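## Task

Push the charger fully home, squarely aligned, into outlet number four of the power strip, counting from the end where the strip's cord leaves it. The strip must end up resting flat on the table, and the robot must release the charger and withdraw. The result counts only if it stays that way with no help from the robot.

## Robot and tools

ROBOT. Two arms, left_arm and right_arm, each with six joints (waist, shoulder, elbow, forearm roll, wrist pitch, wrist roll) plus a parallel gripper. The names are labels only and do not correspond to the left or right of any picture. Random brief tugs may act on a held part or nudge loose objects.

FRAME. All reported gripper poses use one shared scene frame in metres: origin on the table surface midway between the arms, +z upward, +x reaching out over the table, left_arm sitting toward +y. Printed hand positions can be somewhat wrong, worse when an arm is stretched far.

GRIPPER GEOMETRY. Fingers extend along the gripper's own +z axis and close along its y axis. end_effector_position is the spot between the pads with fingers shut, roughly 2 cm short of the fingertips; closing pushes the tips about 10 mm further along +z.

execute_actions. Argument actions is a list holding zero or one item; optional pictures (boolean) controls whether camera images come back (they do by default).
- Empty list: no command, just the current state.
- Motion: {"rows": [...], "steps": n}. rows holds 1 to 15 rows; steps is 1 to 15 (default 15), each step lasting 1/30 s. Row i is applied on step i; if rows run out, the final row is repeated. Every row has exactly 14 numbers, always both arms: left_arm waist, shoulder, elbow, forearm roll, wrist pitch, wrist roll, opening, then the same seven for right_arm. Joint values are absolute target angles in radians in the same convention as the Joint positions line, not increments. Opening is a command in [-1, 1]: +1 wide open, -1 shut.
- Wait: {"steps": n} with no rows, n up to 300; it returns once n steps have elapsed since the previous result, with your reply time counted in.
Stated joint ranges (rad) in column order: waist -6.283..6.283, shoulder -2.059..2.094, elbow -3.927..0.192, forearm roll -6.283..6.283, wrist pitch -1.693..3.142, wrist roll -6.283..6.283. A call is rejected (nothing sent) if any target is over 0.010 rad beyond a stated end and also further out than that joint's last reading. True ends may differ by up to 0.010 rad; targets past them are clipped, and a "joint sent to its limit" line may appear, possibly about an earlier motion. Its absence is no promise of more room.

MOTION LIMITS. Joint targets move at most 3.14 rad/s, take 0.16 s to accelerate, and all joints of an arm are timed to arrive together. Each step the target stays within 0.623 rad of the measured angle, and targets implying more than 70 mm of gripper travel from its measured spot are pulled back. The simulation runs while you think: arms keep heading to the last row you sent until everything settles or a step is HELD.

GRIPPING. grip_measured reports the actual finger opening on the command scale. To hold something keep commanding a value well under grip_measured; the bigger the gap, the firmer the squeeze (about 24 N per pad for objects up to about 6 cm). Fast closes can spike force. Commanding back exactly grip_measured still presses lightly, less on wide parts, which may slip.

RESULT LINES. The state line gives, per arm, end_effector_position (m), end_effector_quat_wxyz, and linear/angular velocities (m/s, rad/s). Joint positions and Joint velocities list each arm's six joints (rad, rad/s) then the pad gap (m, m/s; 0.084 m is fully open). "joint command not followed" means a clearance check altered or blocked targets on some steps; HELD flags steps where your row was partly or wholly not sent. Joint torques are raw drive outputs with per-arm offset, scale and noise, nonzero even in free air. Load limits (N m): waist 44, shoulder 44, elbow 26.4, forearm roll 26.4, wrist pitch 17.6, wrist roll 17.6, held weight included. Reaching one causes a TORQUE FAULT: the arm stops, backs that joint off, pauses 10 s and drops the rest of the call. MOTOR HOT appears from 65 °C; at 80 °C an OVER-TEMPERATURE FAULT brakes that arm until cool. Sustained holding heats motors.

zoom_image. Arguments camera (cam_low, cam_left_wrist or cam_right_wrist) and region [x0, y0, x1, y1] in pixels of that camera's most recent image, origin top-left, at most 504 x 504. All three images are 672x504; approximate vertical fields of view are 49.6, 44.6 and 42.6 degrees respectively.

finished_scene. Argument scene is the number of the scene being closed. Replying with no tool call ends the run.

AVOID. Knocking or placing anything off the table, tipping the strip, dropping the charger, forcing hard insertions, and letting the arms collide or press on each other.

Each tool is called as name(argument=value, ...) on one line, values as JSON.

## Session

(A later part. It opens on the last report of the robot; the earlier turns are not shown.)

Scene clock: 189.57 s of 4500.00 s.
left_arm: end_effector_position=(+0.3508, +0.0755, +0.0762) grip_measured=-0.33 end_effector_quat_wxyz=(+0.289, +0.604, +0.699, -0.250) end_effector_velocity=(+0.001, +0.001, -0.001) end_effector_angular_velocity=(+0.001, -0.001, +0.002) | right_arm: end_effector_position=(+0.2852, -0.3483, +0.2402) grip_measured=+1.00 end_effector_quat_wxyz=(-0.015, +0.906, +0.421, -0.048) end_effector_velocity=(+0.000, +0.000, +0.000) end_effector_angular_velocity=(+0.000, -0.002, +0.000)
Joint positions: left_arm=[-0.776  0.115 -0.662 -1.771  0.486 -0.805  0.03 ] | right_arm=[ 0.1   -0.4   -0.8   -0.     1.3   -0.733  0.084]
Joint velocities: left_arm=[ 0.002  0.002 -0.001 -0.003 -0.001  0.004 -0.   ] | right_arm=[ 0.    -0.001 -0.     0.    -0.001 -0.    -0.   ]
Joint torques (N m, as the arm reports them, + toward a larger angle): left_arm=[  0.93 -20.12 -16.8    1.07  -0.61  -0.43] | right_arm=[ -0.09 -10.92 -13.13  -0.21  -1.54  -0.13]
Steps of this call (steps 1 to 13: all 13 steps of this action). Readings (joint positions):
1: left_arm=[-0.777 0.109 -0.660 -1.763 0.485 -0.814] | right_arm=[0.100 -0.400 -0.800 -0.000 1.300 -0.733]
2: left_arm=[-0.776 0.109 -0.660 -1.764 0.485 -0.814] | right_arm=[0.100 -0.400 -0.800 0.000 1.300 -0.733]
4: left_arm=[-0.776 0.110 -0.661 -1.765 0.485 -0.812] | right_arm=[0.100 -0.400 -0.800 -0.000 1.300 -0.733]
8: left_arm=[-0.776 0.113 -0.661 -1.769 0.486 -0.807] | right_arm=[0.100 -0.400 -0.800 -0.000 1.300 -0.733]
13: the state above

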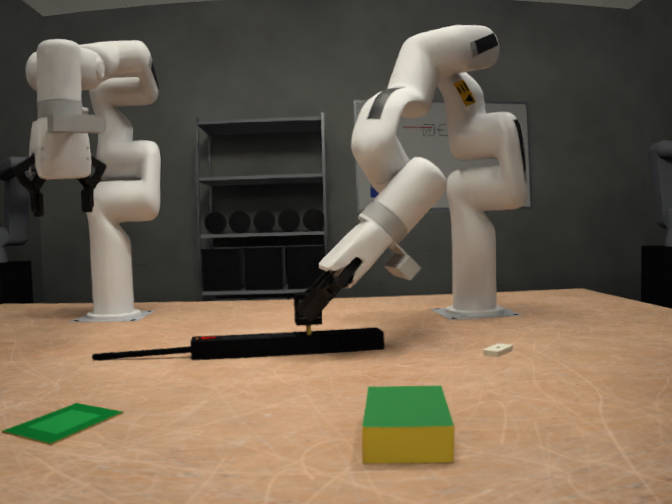

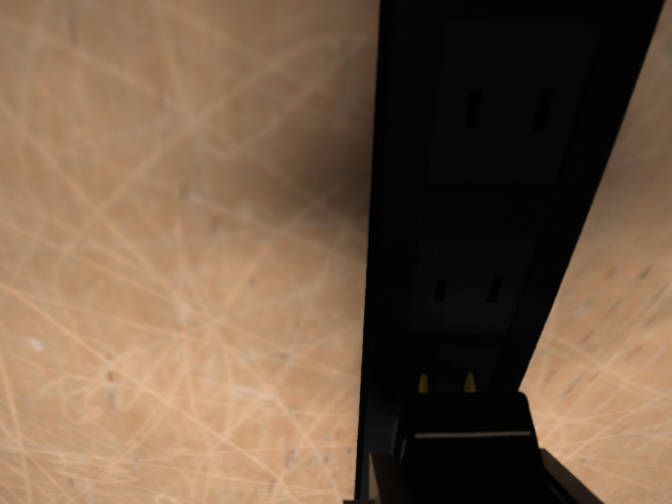

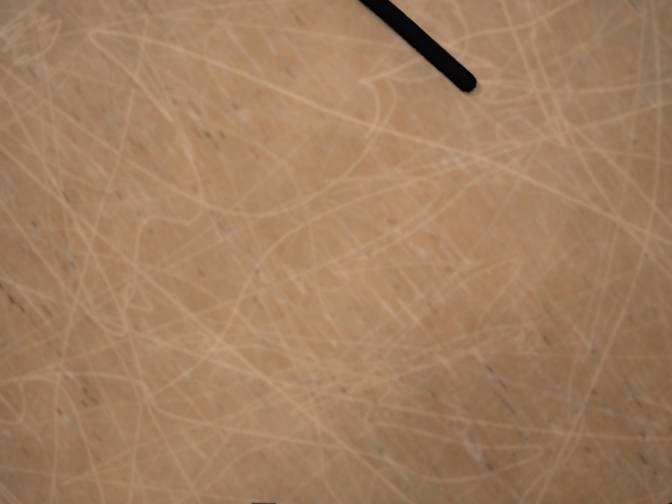

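execute_actions(actions=[{"rows":[[-0.7754,0.123,-0.6641,-1.7807,0.4875,-0.7932,-1,0.1,-0.4,-0.8,0,1.3,-0.7328,1],[-0.7754,0.123,-0.6641,-1.7807,0.4875,-0.7932,-1,0.1,-0.4,-0.8,0,1.3,-0.7328,1],[-0.7749,0.1309,-0.6664,-1.7904,0.489,-0.7817,-1,0.1,-0.4,-0.8,0,1.3,-0.7328,1],[-0.7749,0.1309,-0.6664,-1.7904,0.489,-0.7817,-1,0.1,-0.4,-0.8,0,1.3,-0.7328,1],[-0.7743,0.1388,-0.6687,-1.8001,0.4906,-0.7702,-1,0.1,-0.4,-0.8,0,1.3,-0.7328,1],[-0.7743,0.1388,-0.6687,-1.8001,0.4906,-0.7702,-1,0.1,-0.4,-0.8,0,1.3,-0.7328,1],[-0.7737,0.1467,-0.6711,-1.8097,0.4921,-0.7588,-1,0.1,-0.4,-0.8,0,1.3,-0.7328,1],[-0.7737,0.1467,-0.6711,-1.8097,0.4921,-0.7588,-1,0.1,-0.4,-0.8,0,1.3,-0.7328,1],[-0.7737,0.1467,-0.6711,-1.8097,0.4921,-0.7588,-1,0.1,-0.4,-0.8,0,1.3,-0.7328,1],[-0.7731,0.1546,-0.6734,-1.8194,0.4937,-0.7473,-1,0.1,-0.4,-0.8,0,1.3,-0.7328,1],[-0.7731,0.1546,-0.6734,-1.8194,0.4937,-0.7473,-1,0.1,-0.4,-0.8,0,1.3,-0.7328,1],[-0.7731,0.1546,-0.6734,-1.8194,0.4937,-0.7473,-1,0.1,-0.4,-0.8,0,1.3,-0.7328,1],[-0.7726,0.1625,-0.6757,-1.8291,0.4952,-0.7358,-1,0.1,-0.4,-0.8,0,1.3,-0.7328,1]]}], pictures=false)

execute_actions(actions=[{"steps":25}], pictures=false)

execute_actions(actions=[{"rows":[[-0.772,0.1704,-0.678,-1.8388,0.4968,-0.7243,-1,0.1,-0.4,-0.8,0,1.3,-0.7328,1]]}], pictures=false)

execute_actions(actions=[{"steps":25}])

zoom_image(camera="cam_low", region=[270,280,350,350])

Scene clock: 217.17 s of 4500.00 s.
left_arm: end_effector_position=(+0.3522, +0.0740, +0.0659) grip_measured=-0.33 end_effector_quat_wxyz=(+0.292, +0.604, +0.698, -0.251) end_effector_velocity=(+0.008, -0.010, -0.010) end_effector_angular_velocity=(-0.029, -0.023, -0.002) | right_arm: end_effector_position=(+0.2852, -0.3483, +0.2402) grip_measured=+1.00 end_effector_quat_wxyz=(-0.015, +0.906, +0.421, -0.048) end_effector_velocity=(-0.001, -0.000, -0.000) end_effector_angular_velocity=(-0.001, +0.002, -0.001)
Joint positions: left_arm=[-0.773  0.153 -0.676 -1.82   0.495 -0.747  0.03 ] | right_arm=[ 0.1   -0.4   -0.8    0.     1.3   -0.733  0.084]
Joint velocities: left_arm=[ 0.005  0.064 -0.042 -0.097  0.023  0.113  0.   ] | right_arm=[-0.001  0.     0.001 -0.     0.002  0.001 -0.   ]
Joint torques (N m, as the arm reports them, + toward a larger angle): left_arm=[  0.79 -13.09 -11.29   1.6   -1.27  -0.32] | right_arm=[ -0.17 -10.69 -13.18  -0.13  -1.5   -0.25]
Steps of this call (steps 1 to 15: the robot went on to your last target; steps 16 to 90: nothing new was sent; then 24.10 s passed at rest; steps 91 to 105: all 15 steps of this action). Readings (joint positions):
91: left_arm=[-0.776 0.115 -0.662 -1.771 0.486 -0.805] | right_arm=[0.100 -0.400 -0.800 -0.000 1.300 -0.733]
92: left_arm=[-0.776 0.116 -0.662 -1.773 0.486 -0.803] | right_arm=[0.100 -0.400 -0.800 0.000 1.300 -0.733]
94: left_arm=[-0.776 0.120 -0.663 -1.778 0.487 -0.796] | right_arm=[0.100 -0.400 -0.800 -0.000 1.300 -0.733]
98: left_arm=[-0.775 0.134 -0.667 -1.794 0.490 -0.777] | right_arm=[0.100 -0.400 -0.800 -0.000 1.300 -0.733]
105: the state above

Scene clock: 218.00 s of 4500.00 s.
left_arm: end_effector_position=(+0.3511, +0.0752, +0.0615) grip_measured=-0.33 end_effector_quat_wxyz=(+0.290, +0.604, +0.699, -0.250) end_effector_velocity=(-0.000, -0.000, +0.000) end_effector_angular_velocity=(-0.001, -0.000, -0.000) | right_arm: end_effector_position=(+0.2852, -0.3483, +0.2402) grip_measured=+1.00 end_effector_quat_wxyz=(-0.015, +0.906, +0.421, -0.048) end_effector_velocity=(+0.000, +0.000, +0.000) end_effector_angular_velocity=(+0.000, -0.001, -0.000)
Joint positions: left_arm=[-0.773  0.162 -0.676 -1.829  0.495 -0.736  0.03 ] | right_arm=[ 0.1   -0.4   -0.8    0.     1.3   -0.733  0.084]
Joint velocities: left_arm=[ 0.    -0.     0.    -0.001  0.001  0.001  0.   ] | right_arm=[-0.    -0.    -0.    -0.    -0.001  0.    -0.   ]
Joint torques (N m, as the arm reports them, + toward a larger angle): left_arm=[  0.83 -11.37  -5.83   1.81  -1.61  -0.42] | right_arm=[ -0.33 -10.94 -13.    -0.24  -1.52  -0.18]
Steps of this call (steps 1 to 25: the robot went on to your last target). Readings (joint positions):
1: left_arm=[-0.773 0.154 -0.678 -1.823 0.495 -0.743] | right_arm=[0.100 -0.400 -0.800 -0.000 1.300 -0.733]
2: left_arm=[-0.773 0.156 -0.679 -1.825 0.496 -0.741] | right_arm=[0.100 -0.400 -0.800 0.000 1.300 -0.733]
4: left_arm=[-0.773 0.159 -0.679 -1.828 0.496 -0.738] | right_arm=[0.100 -0.400 -0.800 -0.000 1.300 -0.733]
8: left_arm=[-0.773 0.161 -0.679 -1.829 0.496 -0.736] | right_arm=[0.100 -0.400 -0.800 0.000 1.300 -0.733]
25: the state above

Scene clock: 218.50 s of 4500.00 s.
left_arm: end_effector_position=(+0.3511, +0.0750, +0.0593) grip_measured=-0.33 end_effector_quat_wxyz=(+0.290, +0.604, +0.699, -0.251) end_effector_velocity=(+0.001, +0.001, -0.002) end_effector_angular_velocity=(+0.004, +0.000, +0.001) | right_arm: end_effector_position=(+0.2852, -0.3483, +0.2402) grip_measured=+1.00 end_effector_quat_wxyz=(-0.015, +0.906, +0.421, -0.048) end_effector_velocity=(+0.001, +0.000, +0.001) end_effector_angular_velocity=(+0.000, -0.003, -0.000)
Joint positions: left_arm=[-0.772  0.169 -0.679 -1.839  0.497 -0.724  0.03 ] | right_arm=[ 0.1   -0.4   -0.8   -0.     1.3   -0.733  0.084]
Joint velocities: left_arm=[-0.     0.005 -0.003 -0.001 -0.003  0.001  0.   ] | right_arm=[-0.    -0.001 -0.001 -0.    -0.     0.    -0.   ]
Joint torques (N m, as the arm reports them, + toward a larger angle): left_arm=[ 1.3  -5.86 -5.16  1.76 -2.13 -0.42] | right_arm=[ -0.11 -10.88 -13.19  -0.33  -1.54  -0.14]
Steps of this call (steps 1 to 15: all 15 steps of this action). Readings (joint positions):
1: left_arm=[-0.773 0.162 -0.676 -1.829 0.495 -0.736] | right_arm=[0.100 -0.400 -0.800 0.000 1.300 -0.733]
2: left_arm=[-0.773 0.163 -0.677 -1.831 0.496 -0.734] | right_arm=[0.100 -0.400 -0.800 0.000 1.300 -0.733]
4: left_arm=[-0.772 0.166 -0.677 -1.835 0.496 -0.729] | right_arm=[0.100 -0.400 -0.800 -0.000 1.300 -0.733]
8: left_arm=[-0.772 0.168 -0.678 -1.838 0.497 -0.725] | right_arm=[0.100 -0.400 -0.800 0.000 1.300 -0.733]
15: the state above

Scene clock: 219.33 s of 4500.00 s.
left_arm: end_effector_position=(+0.3509, +0.0752, +0.0588) grip_measured=-0.33 end_effector_quat_wxyz=(+0.290, +0.604, +0.699, -0.250) end_effector_velocity=(+0.000, +0.001, -0.000) end_effector_angular_velocity=(+0.002, +0.000, +0.001) | right_arm: end_effector_position=(+0.2852, -0.3483, +0.2402) grip_measured=+1.00 end_effector_quat_wxyz=(-0.015, +0.906, +0.421, -0.048) end_effector_velocity=(+0.000, +0.000, -0.000) end_effector_angular_velocity=(+0.000, -0.000, +0.001)
Joint positions: left_arm=[-0.772  0.171 -0.679 -1.839  0.497 -0.724  0.03 ] | right_arm=[ 0.1   -0.4   -0.8    0.     1.3   -0.733  0.084]
Joint velocities: left_arm=[ 0.     0.     0.    -0.    -0.002 -0.     0.   ] | right_arm=[ 0.001  0.001 -0.     0.    -0.001 -0.     0.   ]
Joint torques (N m, as the arm reports them, + toward a larger angle): left_arm=[ 2.   -5.87 -2.47  1.87 -2.58 -0.51] | right_arm=[ -0.1  -11.01 -13.06  -0.31  -1.51  -0.18]
Steps of this call (steps 1 to 15: the robot went on to your last target; steps 16 to 25: nothing new was sent). Readings (joint positions):
1: left_arm=[-0.772 0.170 -0.679 -1.839 0.497 -0.724] | right_arm=[0.100 -0.400 -0.800 -0.000 1.300 -0.733]
2: left_arm=[-0.772 0.170 -0.679 -1.839 0.497 -0.724] | right_arm=[0.100 -0.400 -0.800 -0.000 1.300 -0.733]
4: left_arm=[-0.772 0.170 -0.679 -1.839 0.497 -0.724] | right_arm=[0.100 -0.400 -0.800 0.000 1.300 -0.733]
8: left_arm=[-0.772 0.170 -0.679 -1.839 0.497 -0.724] | right_arm=[0.100 -0.400 -0.800 0.000 1.300 -0.733]
25: the state above
All arms were judged still, so your last target was given up. Only a new action makes them travel on or press farther. Fingers that are still opening or closing keep moving.

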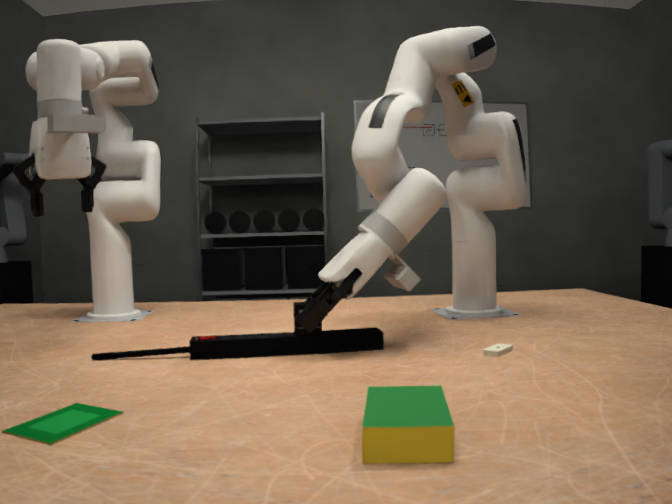

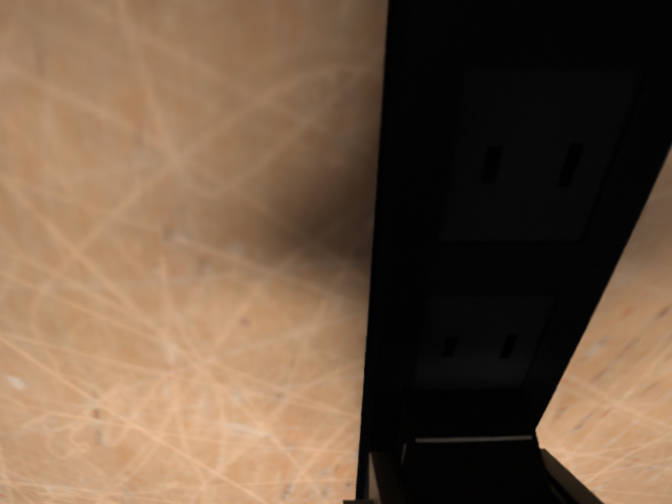

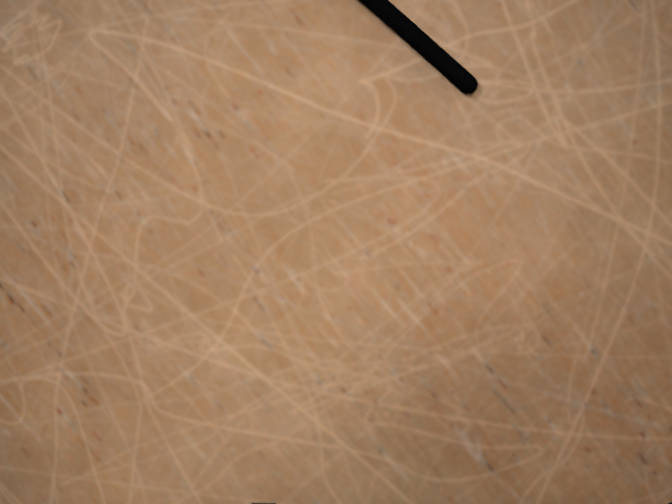

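Region (270, 280, 350, 350) of cam_low's 672x504 image, scaled by 6.300, with more detail than that image has; it fills the top 441 rows of this view, and the rest is white.

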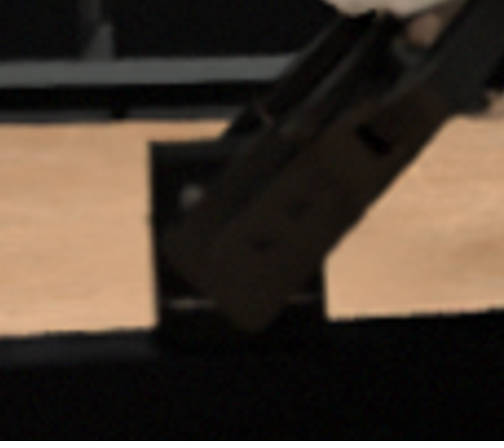

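execute_actions(actions=[{"rows":[[-0.7724,0.165,-0.6764,-1.8322,0.4957,-0.7321,-1,0.1,-0.4,-0.8,0,1.3,-0.7328,1]]}], pictures=false)

execute_actions(actions=[{"rows":[[-0.7724,0.165,-0.6764,-1.8322,0.4957,-0.7321,-0.3,0.1,-0.4,-0.8,0,1.3,-0.7328,1],[-0.7726,0.1625,-0.6757,-1.8291,0.4952,-0.7358,0.5,0.1,-0.4,-0.8,0,1.3,-0.7328,1]],"steps":8}], pictures=false)

execute_actions(actions=[{"rows":[[-0.7826,0.0213,-0.6328,-1.6548,0.4727,-0.9424,0.5,0.1,-0.4,-0.8,0,1.3,-0.7328,1]],"steps":8}], pictures=false)

execute_actions(actions=[{"rows":[[-0.7,-0.4,-0.5,-1.6548,0.4727,-0.9424,0.5,0.1,-0.4,-0.8,0,1.3,-0.7328,1]]}])

zoom_image(camera="cam_low", region=[270,280,350,350])

Scene clock: 228.33 s of 4500.00 s.
left_arm: end_effector_position=(+0.3504, +0.0764, +0.0592) grip_measured=-0.33 end_effector_quat_wxyz=(+0.288, +0.604, +0.700, -0.250) end_effector_velocity=(-0.000, -0.001, +0.001) end_effector_angular_velocity=(-0.001, -0.001, -0.001) | right_arm: end_effector_position=(+0.2852, -0.3483, +0.2402) grip_measured=+1.00 end_effector_quat_wxyz=(-0.015, +0.906, +0.421, -0.048) end_effector_velocity=(-0.000, -0.000, -0.000) end_effector_angular_velocity=(+0.000, -0.000, +0.000)
Joint positions: left_arm=[-0.772  0.166 -0.675 -1.832  0.495 -0.732  0.03 ] | right_arm=[ 0.1   -0.4   -0.8   -0.     1.3   -0.733  0.084]
Joint velocities: left_arm=[-0.001 -0.001 -0.     0.     0.001 -0.     0.   ] | right_arm=[-0.    -0.     0.001 -0.    -0.001 -0.     0.   ]
Joint torques (N m, as the arm reports them, + toward a larger angle): left_arm=[  1.11 -11.48  -6.15   1.54  -1.67  -0.56] | right_arm=[  0.15 -10.84 -13.05  -0.26  -1.51  -0.23]
Steps of this call (steps 1 to 90: nothing new was sent; then 5.50 s passed at rest; steps 91 to 105: all 15 steps of this action). Readings (joint positions):
91: left_arm=[-0.772 0.170 -0.678 -1.839 0.497 -0.724] | right_arm=[0.100 -0.400 -0.800 -0.000 1.300 -0.733]
92: left_arm=[-0.772 0.170 -0.678 -1.838 0.496 -0.726] | right_arm=[0.100 -0.400 -0.800 -0.000 1.300 -0.733]
94: left_arm=[-0.772 0.168 -0.676 -1.835 0.495 -0.729] | right_arm=[0.100 -0.400 -0.800 -0.000 1.300 -0.733]
98: left_arm=[-0.772 0.167 -0.675 -1.833 0.495 -0.731] | right_arm=[0.100 -0.400 -0.800 0.000 1.300 -0.733]
105: the state above

Scene clock: 228.60 s of 4500.00 s.
left_arm: end_effector_position=(+0.3485, +0.0781, +0.0572) grip_measured=+0.47 end_effector_quat_wxyz=(+0.285, +0.604, +0.701, -0.250) end_effector_velocity=(+0.022, -0.022, +0.034) end_effector_angular_velocity=(-0.060, -0.057, -0.004) | right_arm: end_effector_position=(+0.2852, -0.3483, +0.2402) grip_measured=+1.00 end_effector_quat_wxyz=(-0.015, +0.906, +0.421, -0.048) end_effector_velocity=(+0.000, +0.000, +0.000) end_effector_angular_velocity=(-0.000, -0.000, +0.001)
Joint positions: left_arm=[-0.772  0.166 -0.67  -1.829  0.494 -0.735  0.064] | right_arm=[ 0.1   -0.4   -0.8    0.     1.3   -0.733  0.084]
Joint velocities: left_arm=[-0.001 -0.031 -0.052  0.003  0.008 -0.005  0.05 ] | right_arm=[ 0.001  0.    -0.    -0.    -0.    -0.     0.   ]
Joint torques (N m, as the arm reports them, + toward a larger angle): left_arm=[  0.74 -19.64 -15.68   1.29  -0.51  -0.34] | right_arm=[ -0.13 -11.   -13.08  -0.17  -1.58  -0.2 ]
Steps of this call (steps 1 to 8: all 8 steps of this action). Readings (joint positions):
1: left_arm=[-0.772 0.166 -0.675 -1.832 0.495 -0.732] | right_arm=[0.100 -0.400 -0.800 0.000 1.300 -0.733]
2: left_arm=[-0.772 0.166 -0.675 -1.832 0.495 -0.732] | right_arm=[0.100 -0.400 -0.800 -0.000 1.300 -0.733]
4: left_arm=[-0.772 0.168 -0.668 -1.830 0.493 -0.734] | right_arm=[0.100 -0.400 -0.800 -0.000 1.300 -0.733]
8: the state above

Scene clock: 228.87 s of 4500.00 s.
left_arm: end_effector_position=(+0.3507, +0.0748, +0.1005) grip_measured=+0.49 end_effector_quat_wxyz=(+0.292, +0.605, +0.697, -0.251) end_effector_velocity=(+0.013, -0.013, +0.129) end_effector_angular_velocity=(-0.048, -0.065, +0.007) | right_arm: end_effector_position=(+0.2852, -0.3483, +0.2402) grip_measured=+1.00 end_effector_quat_wxyz=(-0.015, +0.906, +0.421, -0.048) end_effector_velocity=(-0.001, +0.000, +0.000) end_effector_angular_velocity=(-0.000, +0.001, +0.000)
Joint positions: left_arm=[-0.781  0.041 -0.642 -1.683  0.476 -0.908  0.065] | right_arm=[ 0.1   -0.4   -0.8    0.     1.3   -0.733  0.084]
Joint velocities: left_arm=[-0.023 -0.345  0.053  0.382 -0.046 -0.453  0.   ] | right_arm=[ 0.    -0.002  0.001 -0.     0.001  0.     0.   ]
Joint torques (N m, as the arm reports them, + toward a larger angle): left_arm=[  1.07  -8.48 -13.54   0.14  -0.43   0.19] | right_arm=[ -0.08 -10.78 -13.07  -0.3   -1.51  -0.13]
Steps of this call (steps 1 to 8: all 8 steps of this action). Readings (joint positions):
1: left_arm=[-0.772 0.165 -0.672 -1.829 0.494 -0.736] | right_arm=[0.100 -0.400 -0.800 -0.000 1.300 -0.733]
2: left_arm=[-0.773 0.162 -0.672 -1.825 0.494 -0.741] | right_arm=[0.100 -0.400 -0.800 -0.000 1.300 -0.733]
4: left_arm=[-0.775 0.133 -0.661 -1.787 0.489 -0.787] | right_arm=[0.100 -0.400 -0.800 0.000 1.300 -0.733]
8: the state above

Scene clock: 229.37 s of 4500.00 s.
left_arm: end_effector_position=(+0.3682, +0.1087, +0.2363) grip_measured=+0.49 end_effector_quat_wxyz=(+0.425, +0.571, +0.662, -0.233) end_effector_velocity=(-0.008, +0.026, +0.043) end_effector_angular_velocity=(-0.064, -0.079, +0.034) | right_arm: end_effector_position=(+0.2852, -0.3483, +0.2402) grip_measured=+1.00 end_effector_quat_wxyz=(-0.015, +0.906, +0.421, -0.048) end_effector_velocity=(-0.000, -0.000, -0.000) end_effector_angular_velocity=(-0.000, +0.001, -0.000)
Joint positions: left_arm=[-0.703 -0.384 -0.507 -1.655  0.473 -0.942  0.065] | right_arm=[ 0.1   -0.4   -0.8   -0.     1.3   -0.733  0.084]
Joint velocities: left_arm=[ 0.036 -0.199  0.093  0.007  0.003 -0.009 -0.   ] | right_arm=[-0.001  0.     0.     0.     0.001 -0.     0.   ]
Joint torques (N m, as the arm reports them, + toward a larger angle): left_arm=[  0.53  -6.17 -20.31   1.32  -0.35  -0.31] | right_arm=[ -0.16 -10.63 -12.99  -0.22  -1.46  -0.21]
Steps of this call (steps 1 to 15: all 15 steps of this action). Readings (joint positions):
1: left_arm=[-0.782 0.032 -0.640 -1.673 0.475 -0.920] | right_arm=[0.100 -0.400 -0.800 -0.000 1.300 -0.733]
2: left_arm=[-0.781 0.024 -0.636 -1.667 0.475 -0.927] | right_arm=[0.100 -0.400 -0.800 -0.000 1.300 -0.733]
4: left_arm=[-0.771 -0.021 -0.615 -1.664 0.474 -0.931] | right_arm=[0.100 -0.400 -0.800 0.000 1.300 -0.733]
8: left_arm=[-0.739 -0.189 -0.569 -1.661 0.473 -0.935] | right_arm=[0.100 -0.400 -0.800 0.000 1.300 -0.733]
15: the state above

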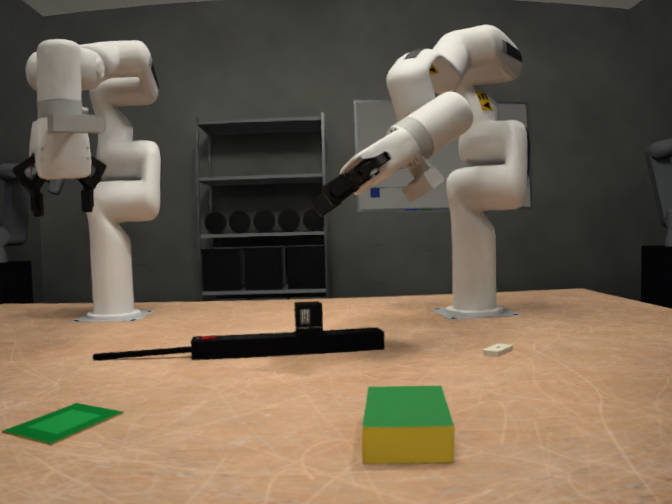

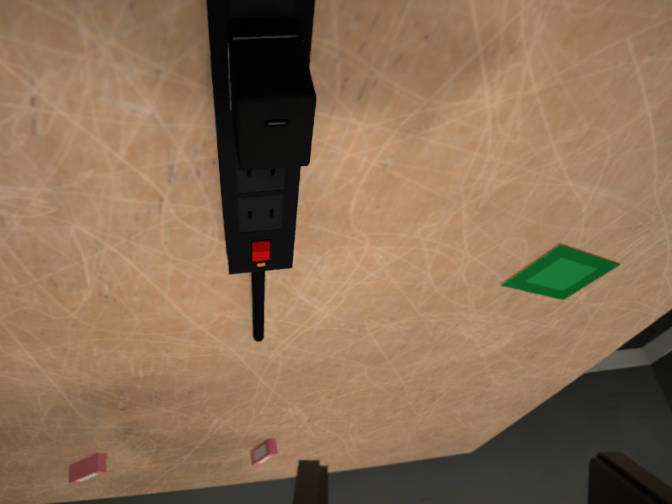

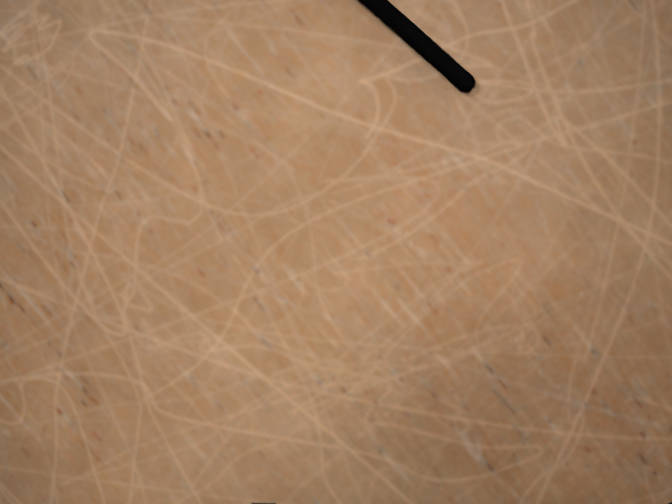

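Region (270, 280, 350, 350) of cam_low's 672x504 image, scaled by 6.300, with more detail than that image has; it fills the top 441 rows of this view, and the rest is white.

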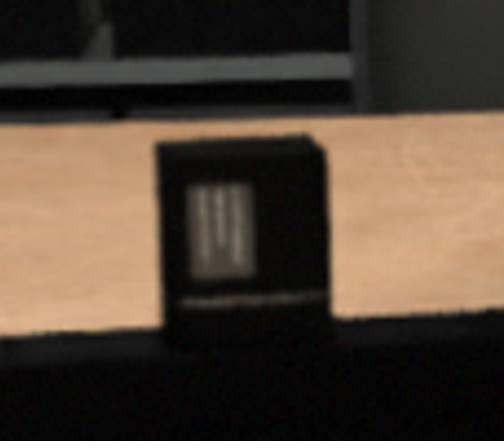

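finished_scene(scene=2)

The scene is finished: the task was done.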